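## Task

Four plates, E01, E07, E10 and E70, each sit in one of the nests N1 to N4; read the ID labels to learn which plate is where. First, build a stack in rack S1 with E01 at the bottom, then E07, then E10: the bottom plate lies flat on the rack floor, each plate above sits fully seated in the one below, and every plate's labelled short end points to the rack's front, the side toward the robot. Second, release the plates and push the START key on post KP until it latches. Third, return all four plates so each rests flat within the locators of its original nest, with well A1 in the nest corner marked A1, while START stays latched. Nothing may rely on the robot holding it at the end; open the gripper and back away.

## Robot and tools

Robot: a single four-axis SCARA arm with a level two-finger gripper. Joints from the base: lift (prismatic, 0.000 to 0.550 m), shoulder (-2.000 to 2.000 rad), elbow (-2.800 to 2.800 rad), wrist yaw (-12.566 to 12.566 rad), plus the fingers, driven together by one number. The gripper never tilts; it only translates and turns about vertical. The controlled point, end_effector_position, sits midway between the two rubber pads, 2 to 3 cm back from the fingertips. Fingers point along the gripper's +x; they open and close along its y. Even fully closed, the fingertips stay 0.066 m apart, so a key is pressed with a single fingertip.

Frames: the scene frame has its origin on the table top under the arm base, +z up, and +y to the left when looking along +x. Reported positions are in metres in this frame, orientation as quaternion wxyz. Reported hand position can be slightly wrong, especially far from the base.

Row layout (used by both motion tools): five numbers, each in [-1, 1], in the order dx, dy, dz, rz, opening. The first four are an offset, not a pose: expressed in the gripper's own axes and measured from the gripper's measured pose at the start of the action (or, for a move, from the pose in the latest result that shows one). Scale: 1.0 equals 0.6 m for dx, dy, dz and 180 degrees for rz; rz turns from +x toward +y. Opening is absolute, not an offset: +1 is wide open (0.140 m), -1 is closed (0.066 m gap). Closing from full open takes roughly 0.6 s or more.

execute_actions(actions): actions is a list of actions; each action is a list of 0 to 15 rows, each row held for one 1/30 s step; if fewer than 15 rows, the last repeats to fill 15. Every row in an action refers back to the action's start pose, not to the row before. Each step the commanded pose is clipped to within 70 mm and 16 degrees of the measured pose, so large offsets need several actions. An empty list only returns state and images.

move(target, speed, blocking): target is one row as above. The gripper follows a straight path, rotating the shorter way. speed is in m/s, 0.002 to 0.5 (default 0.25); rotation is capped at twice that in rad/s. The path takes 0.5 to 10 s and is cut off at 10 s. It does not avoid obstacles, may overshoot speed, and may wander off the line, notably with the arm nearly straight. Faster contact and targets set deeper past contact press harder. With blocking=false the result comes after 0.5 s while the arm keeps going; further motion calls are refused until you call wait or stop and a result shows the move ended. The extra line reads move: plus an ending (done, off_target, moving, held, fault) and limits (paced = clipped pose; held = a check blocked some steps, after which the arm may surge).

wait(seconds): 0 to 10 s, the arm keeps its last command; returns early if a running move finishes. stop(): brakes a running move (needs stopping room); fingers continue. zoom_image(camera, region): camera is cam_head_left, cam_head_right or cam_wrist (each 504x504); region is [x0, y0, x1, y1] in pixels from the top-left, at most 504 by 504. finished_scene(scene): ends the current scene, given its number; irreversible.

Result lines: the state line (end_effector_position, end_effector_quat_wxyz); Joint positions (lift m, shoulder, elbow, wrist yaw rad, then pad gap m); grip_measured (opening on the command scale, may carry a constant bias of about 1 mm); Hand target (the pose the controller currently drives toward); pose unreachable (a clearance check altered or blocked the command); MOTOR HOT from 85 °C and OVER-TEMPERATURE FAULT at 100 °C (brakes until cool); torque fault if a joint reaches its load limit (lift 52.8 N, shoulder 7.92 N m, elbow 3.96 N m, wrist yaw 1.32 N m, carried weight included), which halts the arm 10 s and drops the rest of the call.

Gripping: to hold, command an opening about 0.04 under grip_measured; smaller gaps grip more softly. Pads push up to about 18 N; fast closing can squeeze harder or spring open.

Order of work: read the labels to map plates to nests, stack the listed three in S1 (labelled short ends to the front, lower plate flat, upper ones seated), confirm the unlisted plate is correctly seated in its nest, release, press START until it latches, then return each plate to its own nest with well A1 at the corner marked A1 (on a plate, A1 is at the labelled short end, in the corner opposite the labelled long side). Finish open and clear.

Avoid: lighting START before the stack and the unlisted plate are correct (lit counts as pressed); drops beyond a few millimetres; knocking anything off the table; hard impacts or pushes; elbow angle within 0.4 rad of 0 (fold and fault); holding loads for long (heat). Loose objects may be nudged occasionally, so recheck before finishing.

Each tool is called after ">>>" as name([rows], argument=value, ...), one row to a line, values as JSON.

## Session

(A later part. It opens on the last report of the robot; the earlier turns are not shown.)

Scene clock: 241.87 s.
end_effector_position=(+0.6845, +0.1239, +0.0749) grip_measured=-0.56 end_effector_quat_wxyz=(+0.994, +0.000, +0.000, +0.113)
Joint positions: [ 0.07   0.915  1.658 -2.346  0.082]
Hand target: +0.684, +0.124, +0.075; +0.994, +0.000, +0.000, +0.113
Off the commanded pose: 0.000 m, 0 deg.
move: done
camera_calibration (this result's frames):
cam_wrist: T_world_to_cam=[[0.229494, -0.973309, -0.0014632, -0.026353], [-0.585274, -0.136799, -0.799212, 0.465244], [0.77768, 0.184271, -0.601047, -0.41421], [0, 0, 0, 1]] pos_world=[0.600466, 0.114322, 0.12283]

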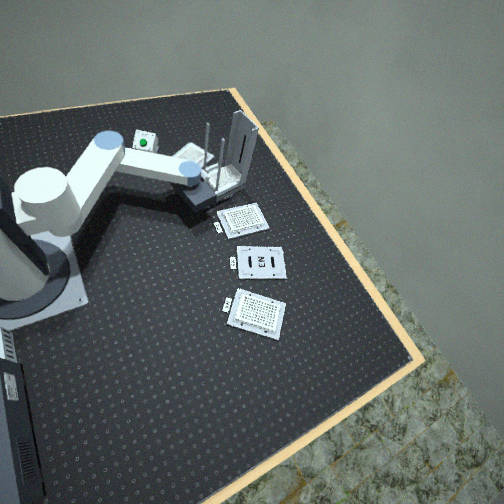

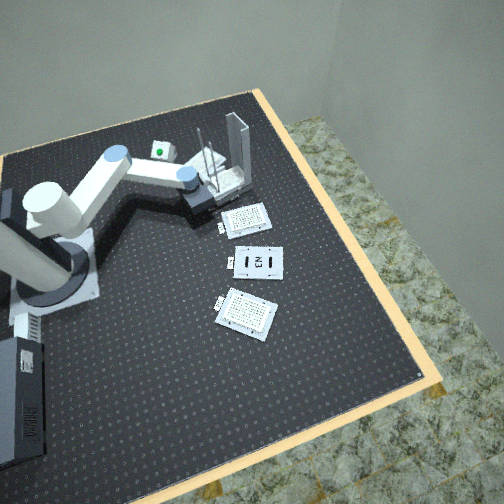

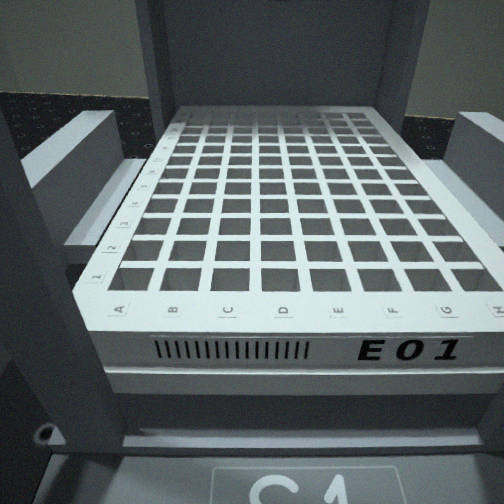

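>>> move(target=[0, 0, -0.0067, 0, -0.62], speed=0.02)

Scene clock: 250.70 s.
end_effector_position=(+0.6845, +0.1239, +0.0709) grip_measured=-0.56 end_effector_quat_wxyz=(+0.994, +0.000, +0.000, +0.113)
Joint positions: [ 0.066  0.915  1.658 -2.346  0.082]
Hand target: +0.684, +0.124, +0.071; +0.994, +0.000, +0.000, +0.113
Off the commanded pose: 0.000 m, 0 deg.
move: done
camera_calibration (this result's frames):
cam_wrist: T_world_to_cam=[[0.229496, -0.973309, -0.0014632, -0.0263596], [-0.585274, -0.1368, -0.799212, 0.462036], [0.77768, 0.184272, -0.601047, -0.416624], [0, 0, 0, 1]] pos_world=[0.600467, 0.114322, 0.118816]

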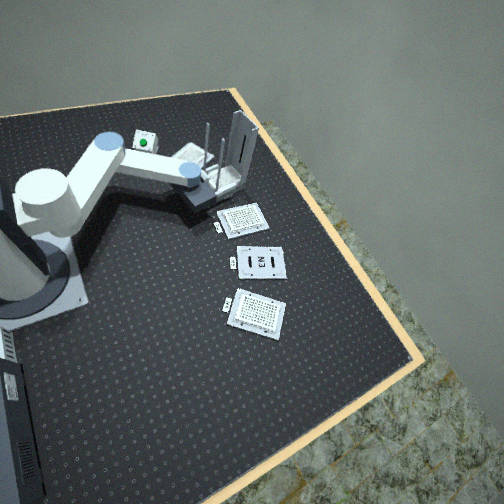

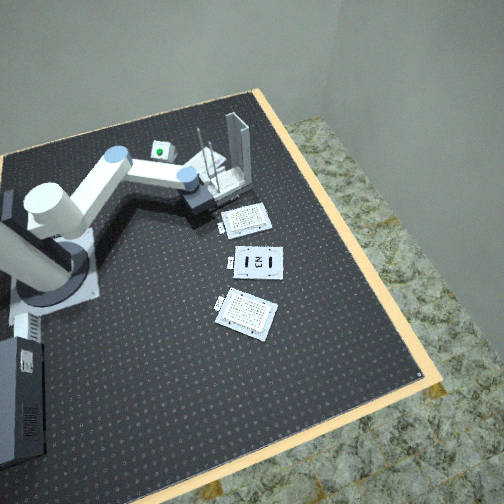

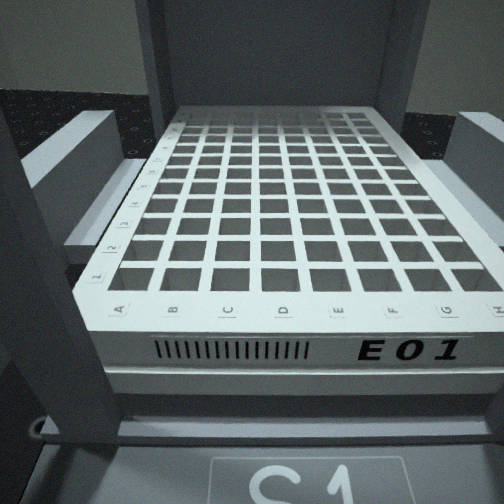

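>>> zoom_image(camera="cam_wrist", region=[40, 360, 280, 480])

Region (40, 360, 280, 480) of cam_wrist's 504x504 image, scaled by 2.100, with more detail than that image has.

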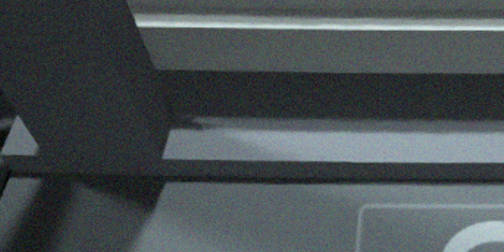

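>>> move(target=[0, 0, -0.0117, 0, -0.62], speed=0.01)

Scene clock: 258.27 s.
end_effector_position=(+0.6844, +0.1239, +0.0647) grip_measured=-0.56 end_effector_quat_wxyz=(+0.994, +0.000, +0.000, +0.113)
Joint positions: [ 0.06   0.915  1.658 -2.346  0.082]
Hand target: +0.684, +0.124, +0.064; +0.994, +0.000, +0.000, +0.113
Off the commanded pose: 0.001 m, 0 deg.
move: done
camera_calibration (this result's frames):
cam_wrist: T_world_to_cam=[[0.229539, -0.973298, -0.0014632, -0.0263981], [-0.585268, -0.136826, -0.799212, 0.457068], [0.777672, 0.184307, -0.601047, -0.420333], [0, 0, 0, 1]] pos_world=[0.600448, 0.114316, 0.112616]

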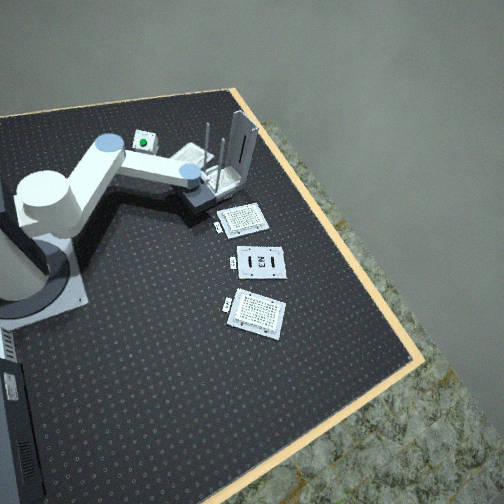

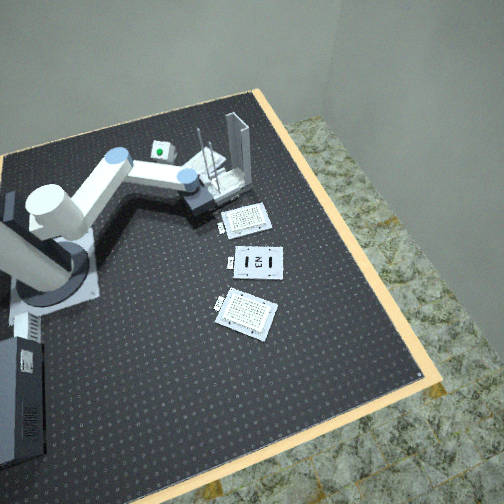

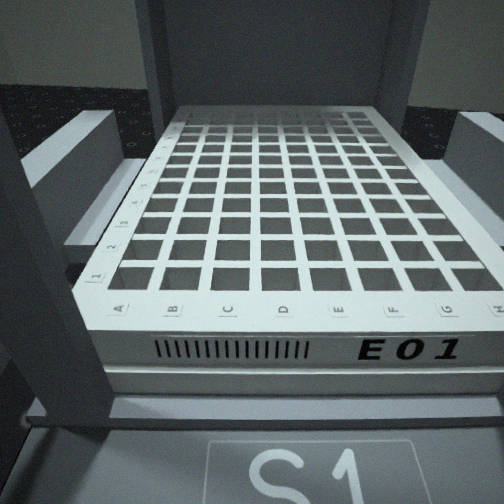

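>>> move(target=[0, 0, 0.001, 0, 0.1], speed=0.02)

>>> move(target=[-0.15, 0, 0.01, 0, 0.1], speed=0.2)

Scene clock: 269.37 s.
end_effector_position=(+0.6844, +0.1239, +0.0653) grip_measured=+0.10 end_effector_quat_wxyz=(+0.994, +0.000, +0.000, +0.113)
Joint positions: [ 0.06   0.915  1.658 -2.346  0.107]
Hand target: +0.684, +0.124, +0.065; +0.994, +0.000, +0.000, +0.113
Off the commanded pose: 0.000 m, 0 deg.
move: done
camera_calibration (this result's frames):
cam_wrist: T_world_to_cam=[[0.229508, -0.973306, -0.0014632, -0.0263814], [-0.585272, -0.136807, -0.799212, 0.457504], [0.777678, 0.184282, -0.601047, -0.420007], [0, 0, 0, 1]] pos_world=[0.600449, 0.114313, 0.11316]

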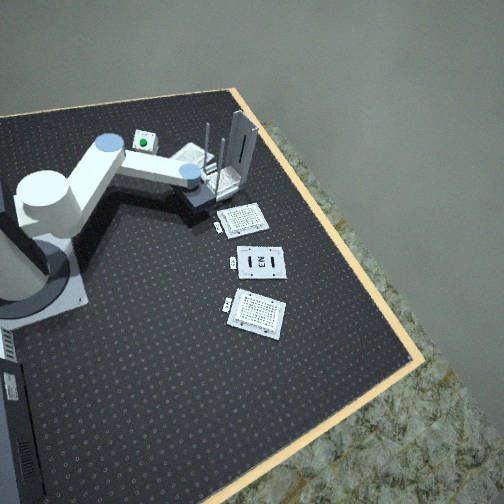

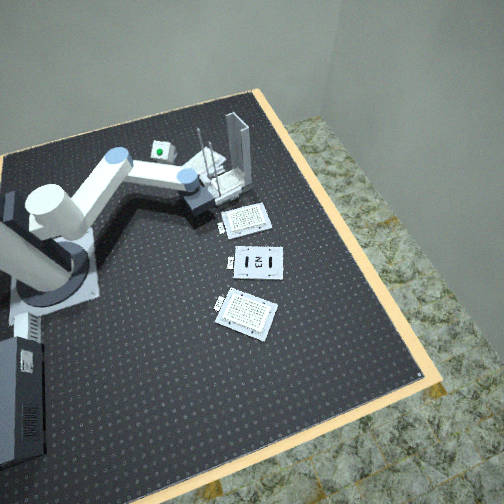

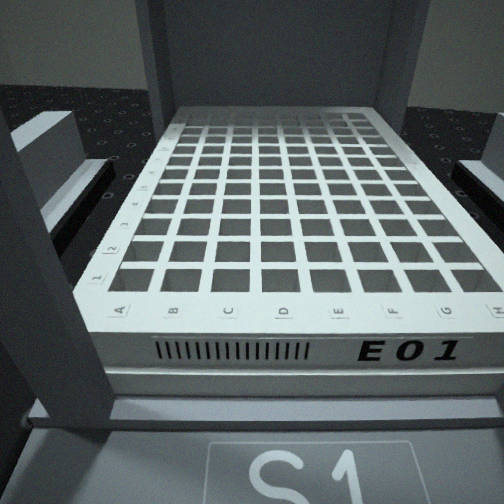

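Scene clock: 270.17 s.
end_effector_position=(+0.5967, +0.1036, +0.0712) grip_measured=+0.10 end_effector_quat_wxyz=(+0.994, +0.000, +0.000, +0.113)
Joint positions: [ 0.066  1.109  1.194 -2.078  0.107]
Hand target: +0.597, +0.104, +0.071; +0.994, +0.000, +0.000, +0.113
Off the commanded pose: 0.000 m, 0 deg.
move: done
camera_calibration (this result's frames):
cam_wrist: T_world_to_cam=[[0.229188, -0.973381, -0.0014632, -0.0257475], [-0.585317, -0.136615, -0.799212, 0.408147], [0.777738, 0.184026, -0.601047, -0.344439], [0, 0, 0, 1]] pos_world=[0.51268, 0.0940827, 0.119134]

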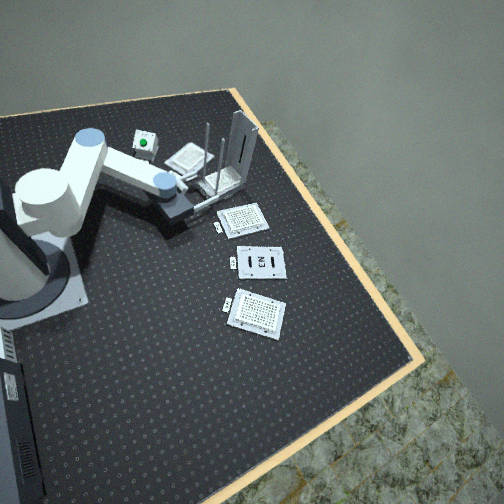

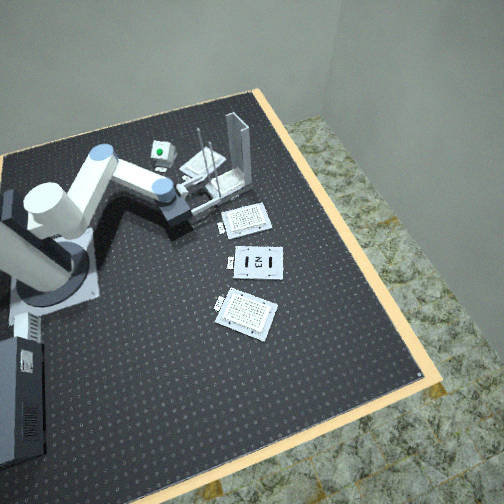

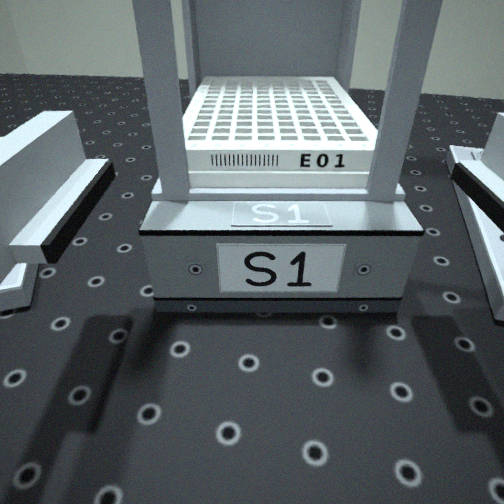

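>>> move(target=[-0.2050, -0.7547, -0.0153, -0.3043, 0.1], speed=0.35)

>>> move(target=[0, 0, -0.0442, 0, 0.1], speed=0.1)

Scene clock: 277.47 s.
end_effector_position=(+0.5784, -0.3652, +0.0621) grip_measured=+0.10 end_effector_quat_wxyz=(+0.934, +0.000, +0.000, -0.357)
Joint positions: [ 0.057 -0.117  1.775 -2.388  0.107]
Hand target: +0.578, -0.365, +0.062; +0.934, +0.000, +0.000, -0.357
Off the commanded pose: 0.000 m, 0 deg.
move: done
camera_calibration (this result's frames):
cam_wrist: T_world_to_cam=[[-0.662866, -0.748736, -0.0014632, 0.120105], [-0.449252, 0.39929, -0.799212, 0.443098], [0.598983, -0.529114, -0.601047, -0.406458], [0, 0, 0, 1]] pos_world=[0.522138, -0.302061, 0.110005]

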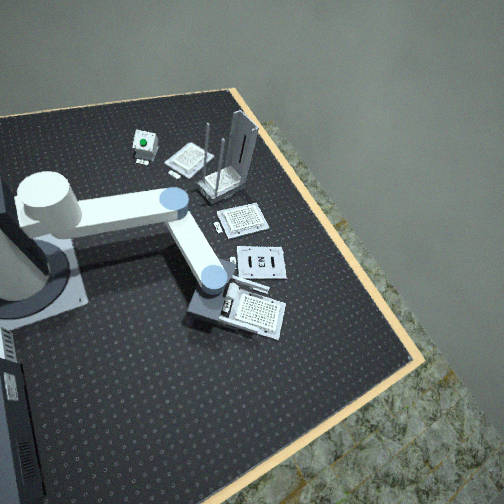

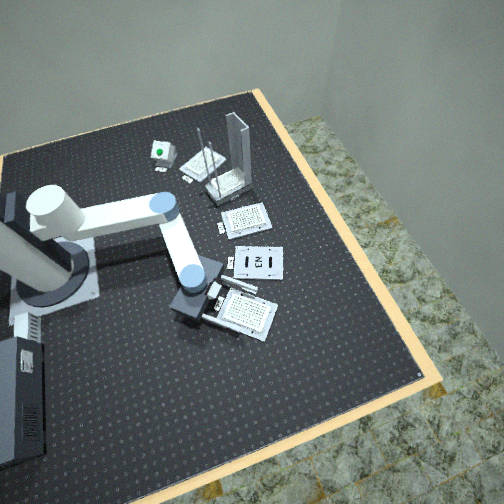

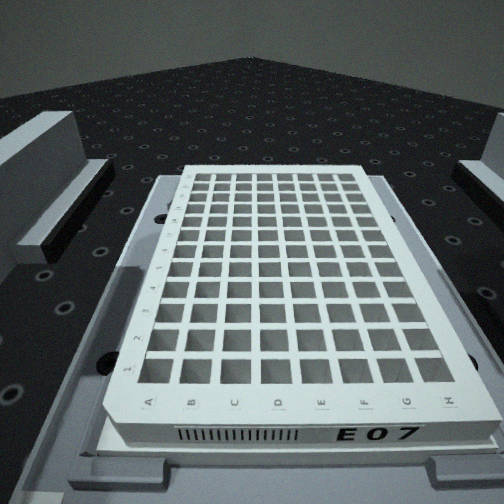

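Scene clock: 278.17 s.
end_effector_position=(+0.5784, -0.3652, +0.0355) grip_measured=+0.10 end_effector_quat_wxyz=(+0.934, +0.000, +0.000, -0.357)
Joint positions: [ 0.031 -0.117  1.775 -2.388  0.107]
Hand target: +0.578, -0.365, +0.036; +0.934, +0.000, +0.000, -0.357
Off the commanded pose: 0.000 m, 0 deg.
move: done
camera_calibration (this result's frames):
cam_wrist: T_world_to_cam=[[-0.662894, -0.748712, -0.0014632, 0.120076], [-0.449237, 0.399307, -0.799212, 0.421851], [0.598964, -0.529136, -0.601047, -0.422427], [0, 0, 0, 1]] pos_world=[0.522128, -0.302067, 0.0834257]

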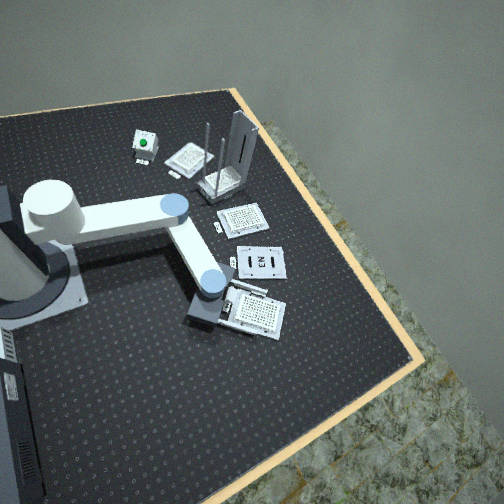

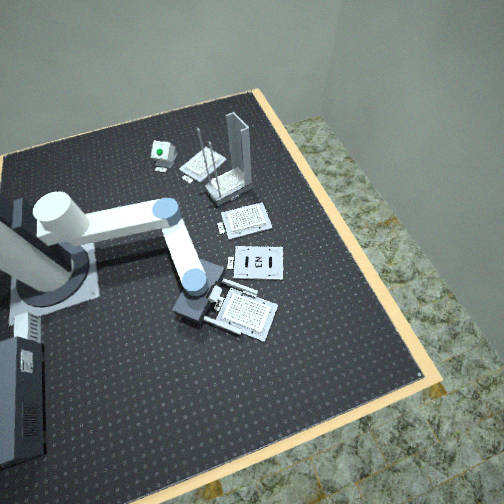

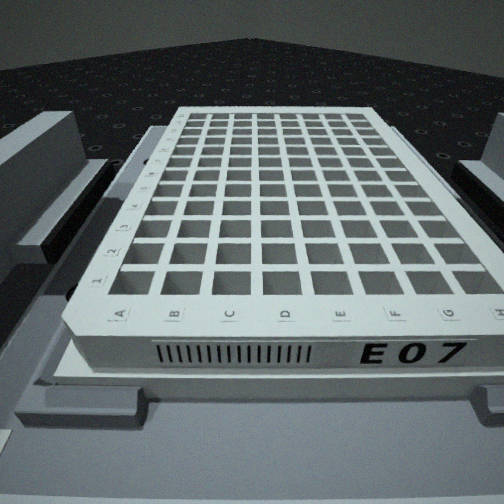

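>>> move(target=[-0.0013, 0, -0.0008, 0.0015, 0.1], speed=0.05)

>>> move(target=[0, 0, 0, 0, -0.62], speed=0.05)

Scene clock: 283.90 s.
end_effector_position=(+0.5778, -0.3647, +0.0351) grip_measured=+0.10 end_effector_quat_wxyz=(+0.935, +0.000, +0.000, -0.355)
Joint positions: [ 0.03  -0.117  1.771 -2.38   0.107]
Hand target: +0.578, -0.365, +0.035; +0.935, +0.000, +0.000, -0.355
Off the commanded pose: 0.000 m, 0 deg.
move: done
camera_calibration (this result's frames):
cam_wrist: T_world_to_cam=[[-0.659565, -0.751646, -0.0014632, 0.117014], [-0.451004, 0.397309, -0.799212, 0.421355], [0.601306, -0.526472, -0.601047, -0.422464], [0, 0, 0, 1]] pos_world=[0.521242, -0.301871, 0.0830026]

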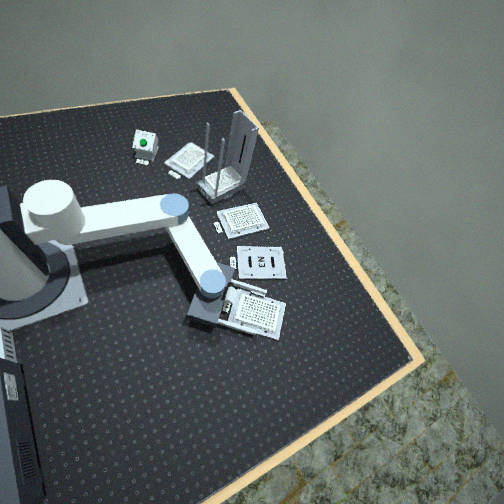

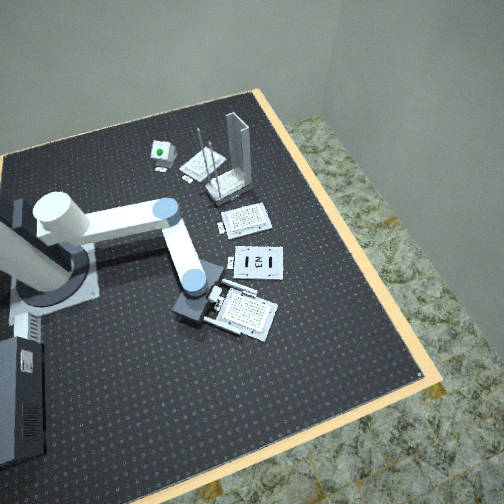

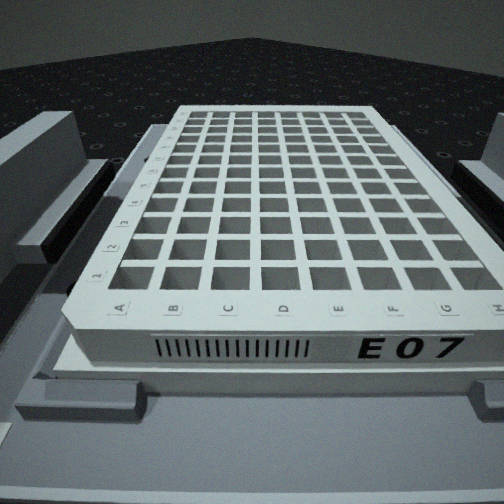

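Scene clock: 284.40 s.
end_effector_position=(+0.5778, -0.3647, +0.0351) grip_measured=-0.56 end_effector_quat_wxyz=(+0.935, +0.000, +0.000, -0.355)
Joint positions: [ 0.03  -0.117  1.771 -2.38   0.082]
Hand target: +0.578, -0.365, +0.035; +0.935, +0.000, +0.000, -0.355
Off the commanded pose: 0.000 m, 0 deg.
move: done
camera_calibration (this result's frames):
cam_wrist: T_world_to_cam=[[-0.659567, -0.751645, -0.0014632, 0.117009], [-0.451003, 0.39731, -0.799212, 0.421355], [0.601305, -0.526474, -0.601047, -0.422464], [0, 0, 0, 1]] pos_world=[0.521238, -0.301875, 0.0830026]

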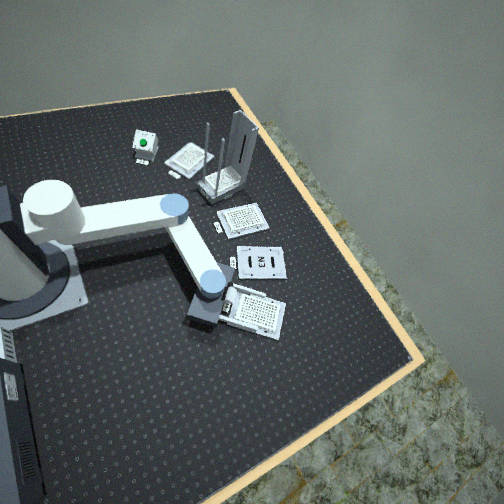

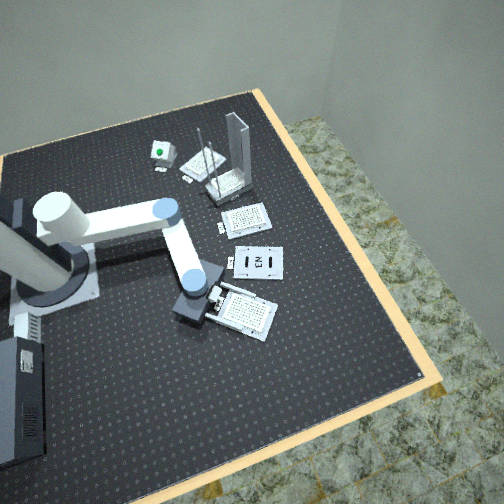

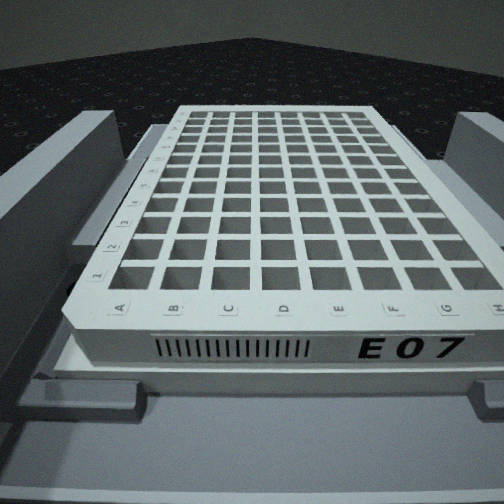

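>>> move(target=[0, 0, 0.4998, 0, -0.62], speed=0.4)

>>> move(target=[-0.40735, 0.72722, 0, 0.30297, -0.62], speed=0.4)

Scene clock: 292.17 s.
end_effector_position=(+0.5778, -0.3647, +0.3350) grip_measured=-0.56 end_effector_quat_wxyz=(+0.935, +0.000, +0.000, -0.355)
Joint positions: [ 0.33  -0.117  1.771 -2.38   0.082]
Hand target: +0.578, -0.365, +0.335; +0.935, +0.000, +0.000, -0.355
Off the commanded pose: 0.000 m, 0 deg.
move: done; limits=paced
camera_calibration (this result's frames):
cam_wrist: T_world_to_cam=[[-0.659526, -0.75168, -0.0014632, 0.117426], [-0.451025, 0.397286, -0.799212, 0.66107], [0.601333, -0.526442, -0.601047, -0.242207], [0, 0, 0, 1]] pos_world=[0.521252, -0.301876, 0.382929]

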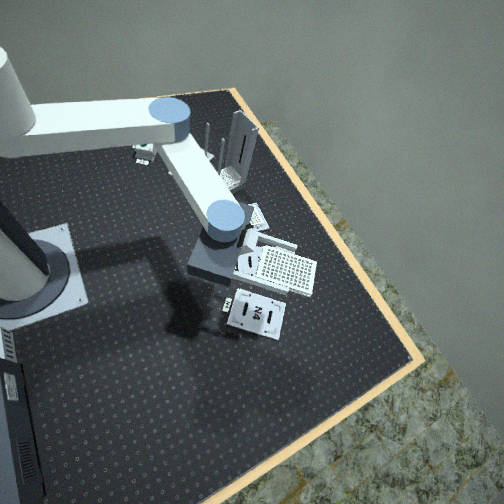

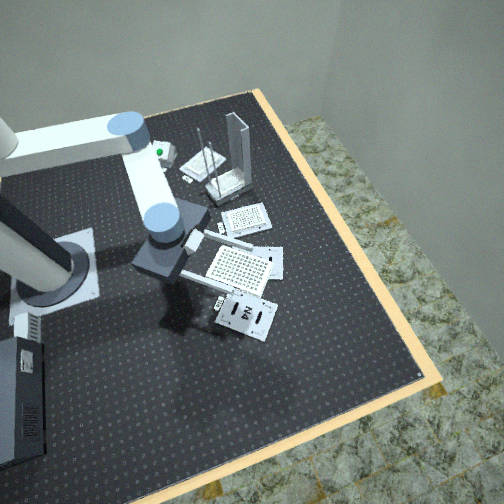

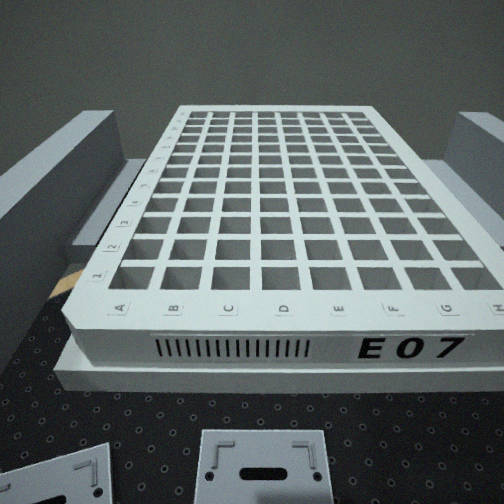

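Scene clock: 293.87 s.
end_effector_position=(+0.6842, +0.1240, +0.3350) grip_measured=-0.56 end_effector_quat_wxyz=(+0.994, +0.000, +0.000, +0.113)
Joint positions: [ 0.33   0.915  1.657 -2.345  0.082]
Hand target: +0.684, +0.124, +0.335; +0.994, +0.000, +0.000, +0.113
Off the commanded pose: 0.000 m, 0 deg.
move: done
camera_calibration (this result's frames):
cam_wrist: T_world_to_cam=[[0.230182, -0.973146, -0.0014632, -0.0263095], [-0.585177, -0.137213, -0.799212, 0.672993], [0.77755, 0.184821, -0.601047, -0.25772], [0, 0, 0, 1]] pos_world=[0.600266, 0.114372, 0.382924]

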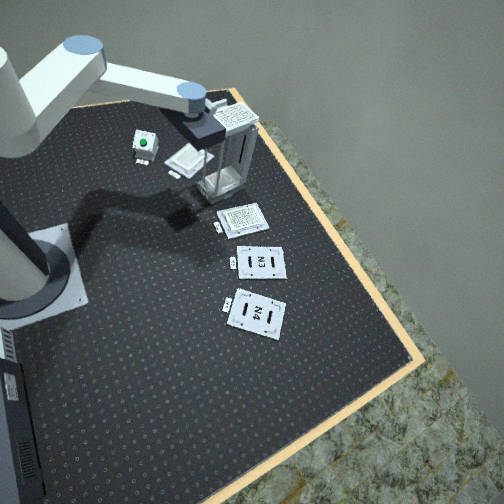

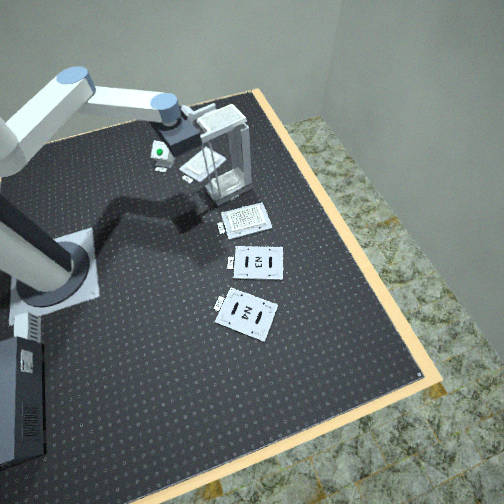

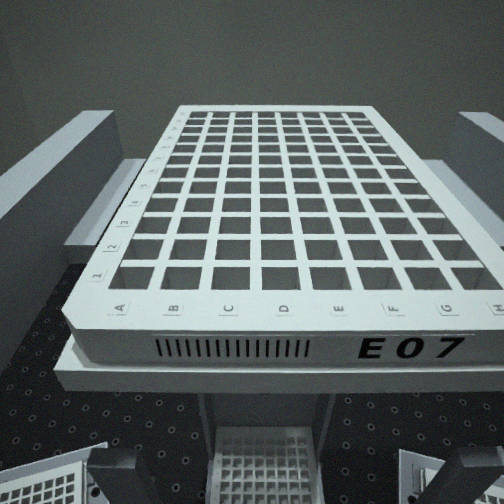

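>>> move(target=[0, 0, -0.4167, 0, -0.62], speed=0.2)

>>> move(target=[0, 0, -0.0133, 0, -0.62], speed=0.01)

Scene clock: 298.07 s.
end_effector_position=(+0.6842, +0.1240, +0.0849) grip_measured=-0.56 end_effector_quat_wxyz=(+0.994, +0.000, +0.000, +0.113)
Joint positions: [ 0.08   0.915  1.657 -2.345  0.082]
Hand target: +0.684, +0.124, +0.085; +0.994, +0.000, +0.000, +0.113
Off the commanded pose: 0.000 m, 0 deg.
move: done
camera_calibration (this result's frames):
cam_wrist: T_world_to_cam=[[0.230111, -0.973163, -0.0014632, -0.0266515], [-0.585187, -0.13717, -0.799212, 0.473113], [0.777563, 0.184764, -0.601047, -0.408032], [0, 0, 0, 1]] pos_world=[0.600264, 0.11435, 0.132832]

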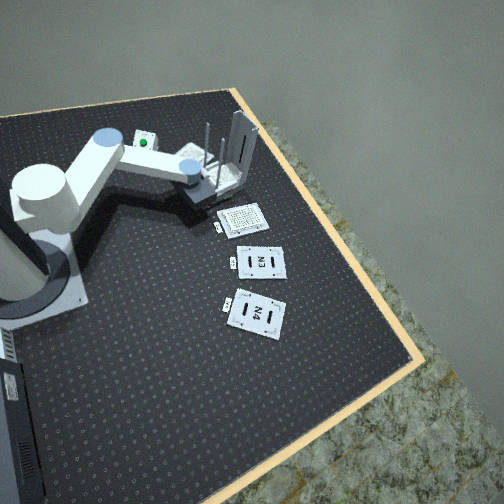

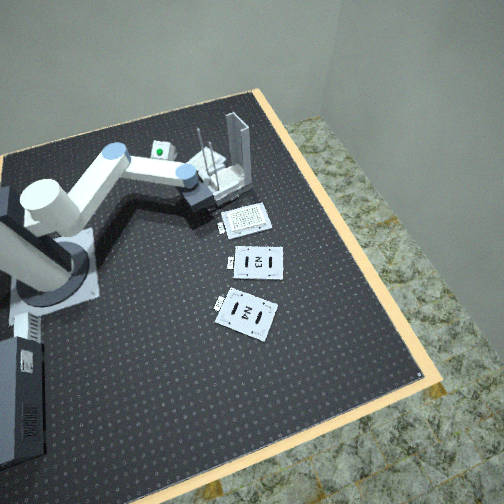

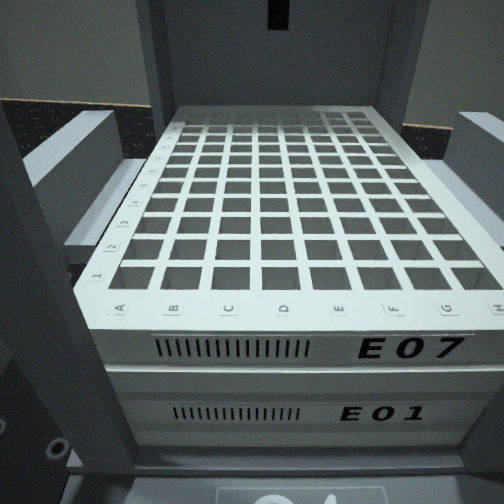

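Scene clock: 299.10 s.
end_effector_position=(+0.6842, +0.1240, +0.0776) grip_measured=-0.56 end_effector_quat_wxyz=(+0.994, +0.000, +0.000, +0.113)
Joint positions: [ 0.073  0.915  1.657 -2.345  0.082]
Hand target: +0.684, +0.124, +0.077; +0.994, +0.000, +0.000, +0.113
Off the commanded pose: 0.001 m, 0 deg.
move: done
camera_calibration (this result's frames):
cam_wrist: T_world_to_cam=[[0.23014, -0.973156, -0.0014632, -0.0266819], [-0.585183, -0.137188, -0.799212, 0.46725], [0.777558, 0.184787, -0.601047, -0.412417], [0, 0, 0, 1]] pos_world=[0.600245, 0.114345, 0.125511]

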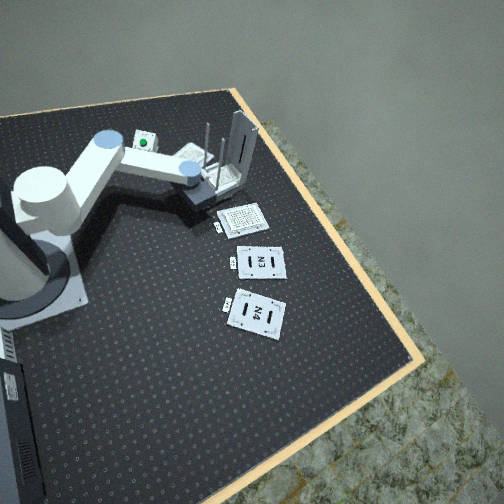

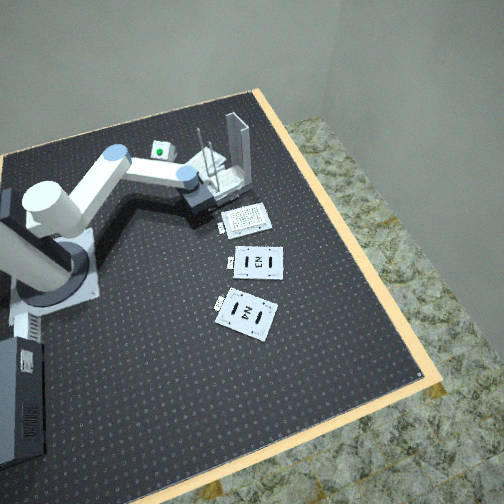

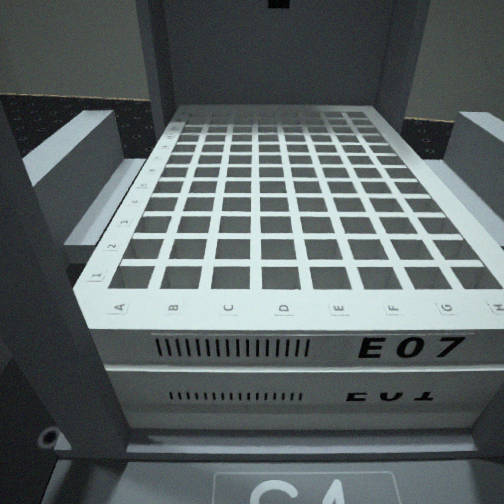

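>>> move(target=[0, 0, 0.001, 0, 0.1], speed=0.02)

>>> move(target=[-0.15, 0, -0.01, 0, 0.1], speed=0.2)

Scene clock: 302.17 s.
end_effector_position=(+0.6842, +0.1240, +0.0782) grip_measured=+0.10 end_effector_quat_wxyz=(+0.994, +0.000, +0.000, +0.113)
Joint positions: [ 0.073  0.915  1.657 -2.345  0.107]
Hand target: +0.684, +0.124, +0.078; +0.994, +0.000, +0.000, +0.113
Off the commanded pose: 0.000 m, 0 deg.
move: done
camera_calibration (this result's frames):
cam_wrist: T_world_to_cam=[[0.230141, -0.973156, -0.0014632, -0.0266817], [-0.585183, -0.137188, -0.799212, 0.467685], [0.777558, 0.184788, -0.601047, -0.41209], [0, 0, 0, 1]] pos_world=[0.600246, 0.114345, 0.126055]

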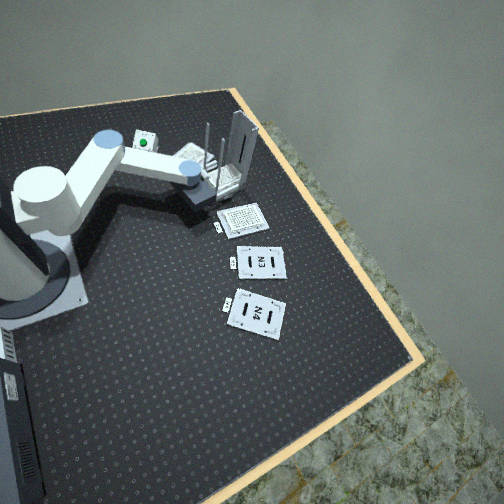

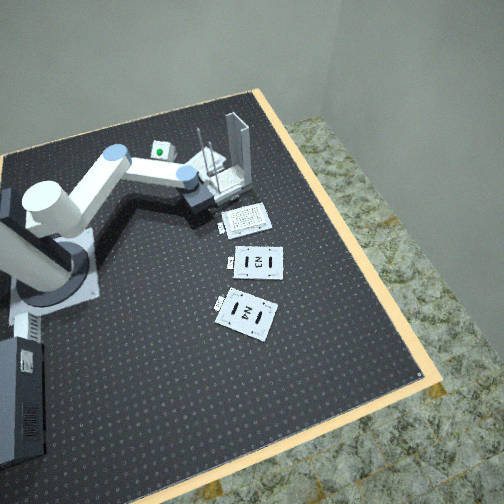

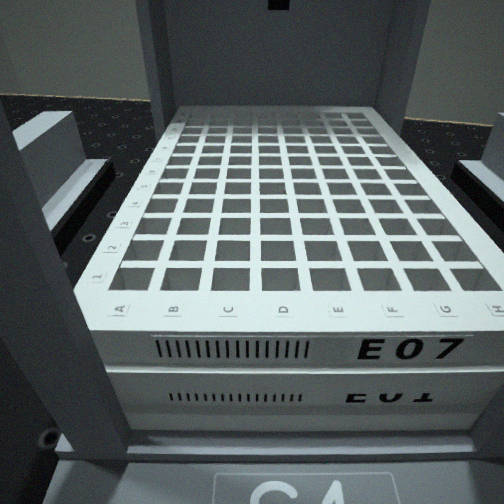

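Scene clock: 302.97 s.
end_effector_position=(+0.5965, +0.1037, +0.0722) grip_measured=+0.10 end_effector_quat_wxyz=(+0.994, +0.000, +0.000, +0.113)
Joint positions: [ 0.067  1.11   1.193 -2.076  0.107]
Hand target: +0.597, +0.104, +0.072; +0.994, +0.000, +0.000, +0.113
Off the commanded pose: 0.000 m, 0 deg.
move: done
camera_calibration (this result's frames):
cam_wrist: T_world_to_cam=[[0.229823, -0.973231, -0.0014632, -0.0260657], [-0.585228, -0.136996, -0.799212, 0.408779], [0.777618, 0.184533, -0.601047, -0.343704], [0, 0, 0, 1]] pos_world=[0.51249, 0.0940581, 0.120081]

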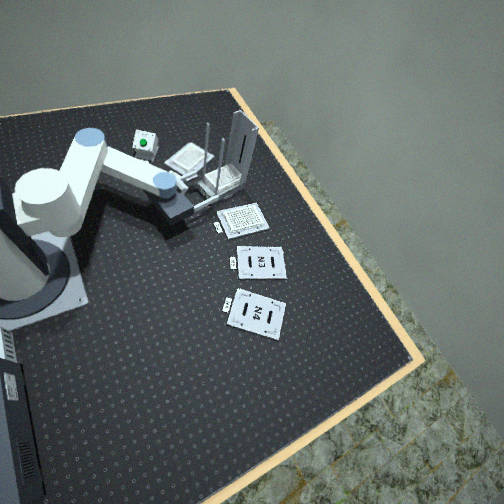

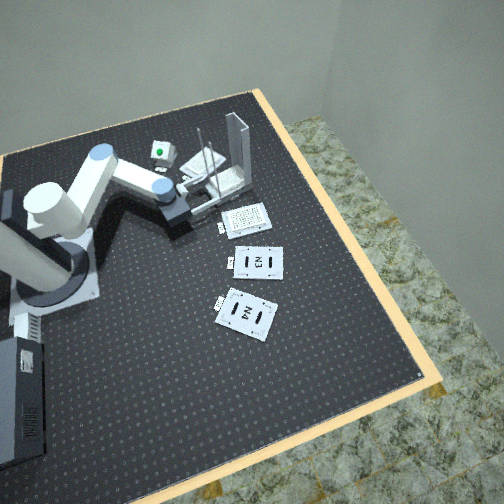

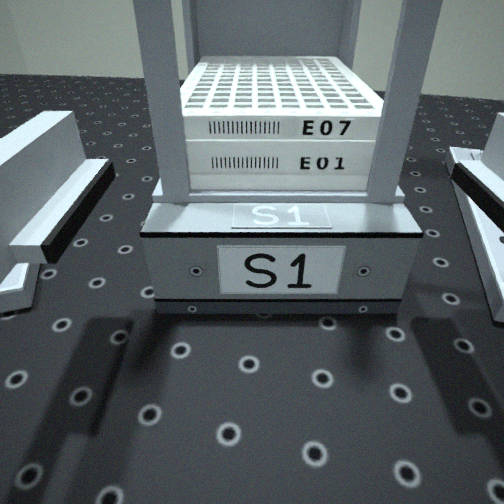

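>>> zoom_image(camera="cam_wrist", region=[140, 40, 430, 240])

Region (140, 40, 430, 240) of cam_wrist's 504x504 image, scaled by 1.738, with more detail than that image has; it fills the top 348 rows of this view, and the rest is white.

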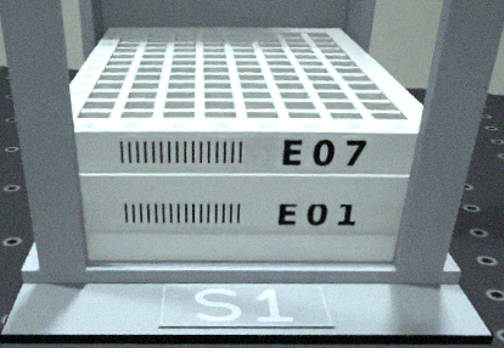

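>>> move(target=[-0.0823, -0.2155, -0.017, -0.0914, 0.1], speed=0.3)

>>> move(target=[0.1833, 0, -0.0442, 0, 0.1], speed=0.2)

Scene clock: 317.17 s.
end_effector_position=(+0.5774, -0.0335, +0.0620) grip_measured=+0.10 end_effector_quat_wxyz=(+1.000, +0.000, +0.000, -0.031)
Joint positions: [ 0.057  0.818  1.054 -1.933  0.107]
Hand target: +0.577, -0.033, +0.062; +1.000, +0.000, +0.000, -0.030
Off the commanded pose: 0.000 m, 0 deg.
move: done
camera_calibration (this result's frames):
cam_wrist: T_world_to_cam=[[-0.0559166, -0.998434, -0.0014632, 0.00890579], [-0.600042, 0.0347762, -0.799212, 0.384989], [0.798012, -0.0438113, -0.601047, -0.329088], [0, 0, 0, 1]] pos_world=[0.494124, -0.0189144, 0.109904]

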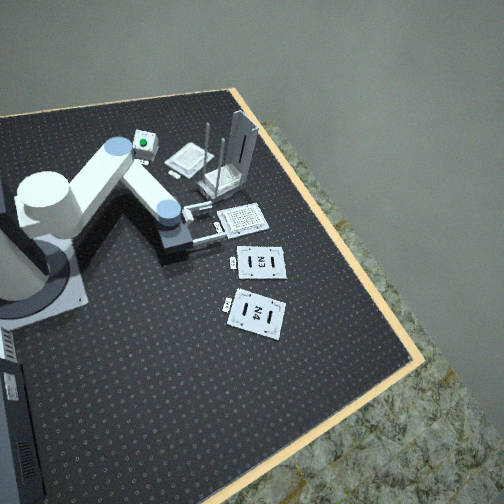

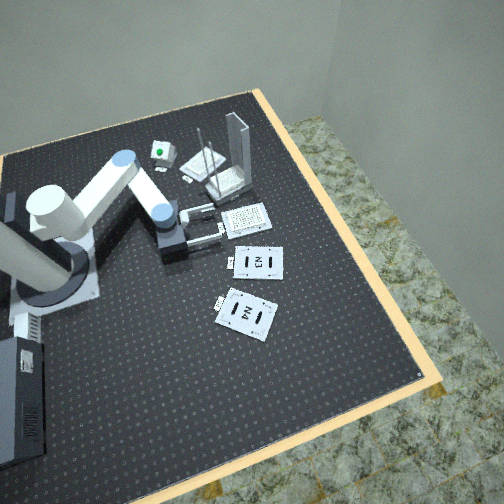

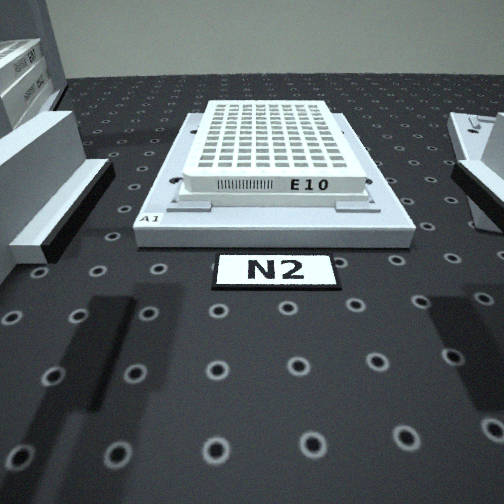

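Scene clock: 318.10 s.
end_effector_position=(+0.6872, -0.0402, +0.0354) grip_measured=+0.10 end_effector_quat_wxyz=(+1.000, +0.000, +0.000, -0.031)
Joint positions: [ 0.03   0.612  1.599 -2.272  0.107]
Hand target: +0.687, -0.040, +0.035; +1.000, +0.000, +0.000, -0.031
Off the commanded pose: 0.000 m, 0 deg.
move: done
camera_calibration (this result's frames):
cam_wrist: T_world_to_cam=[[-0.0555926, -0.998452, -0.0014632, 0.00810968], [-0.600053, 0.0345815, -0.799212, 0.429901], [0.798026, -0.0435523, -0.601047, -0.432999], [0, 0, 0, 1]] pos_world=[0.603959, -0.0256276, 0.0833406]

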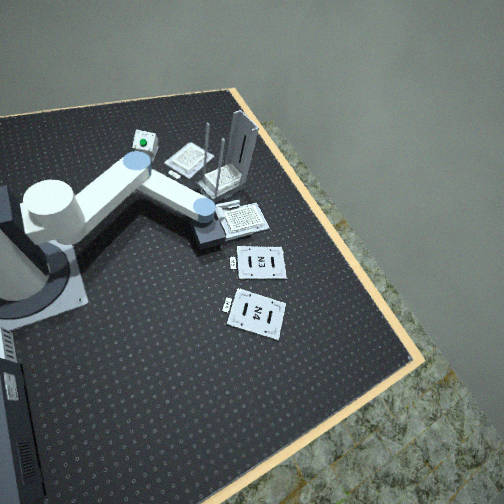

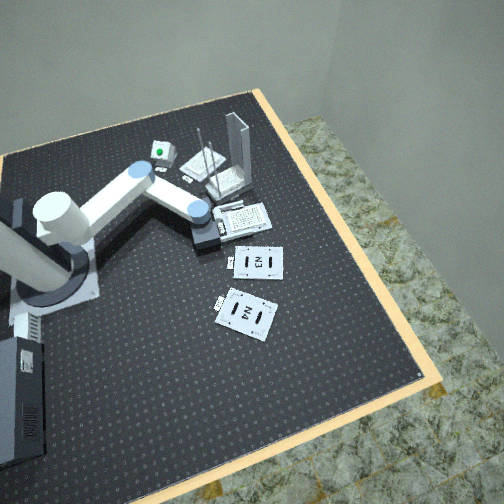

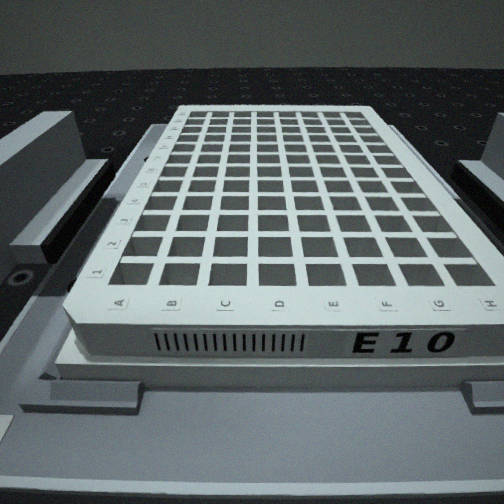

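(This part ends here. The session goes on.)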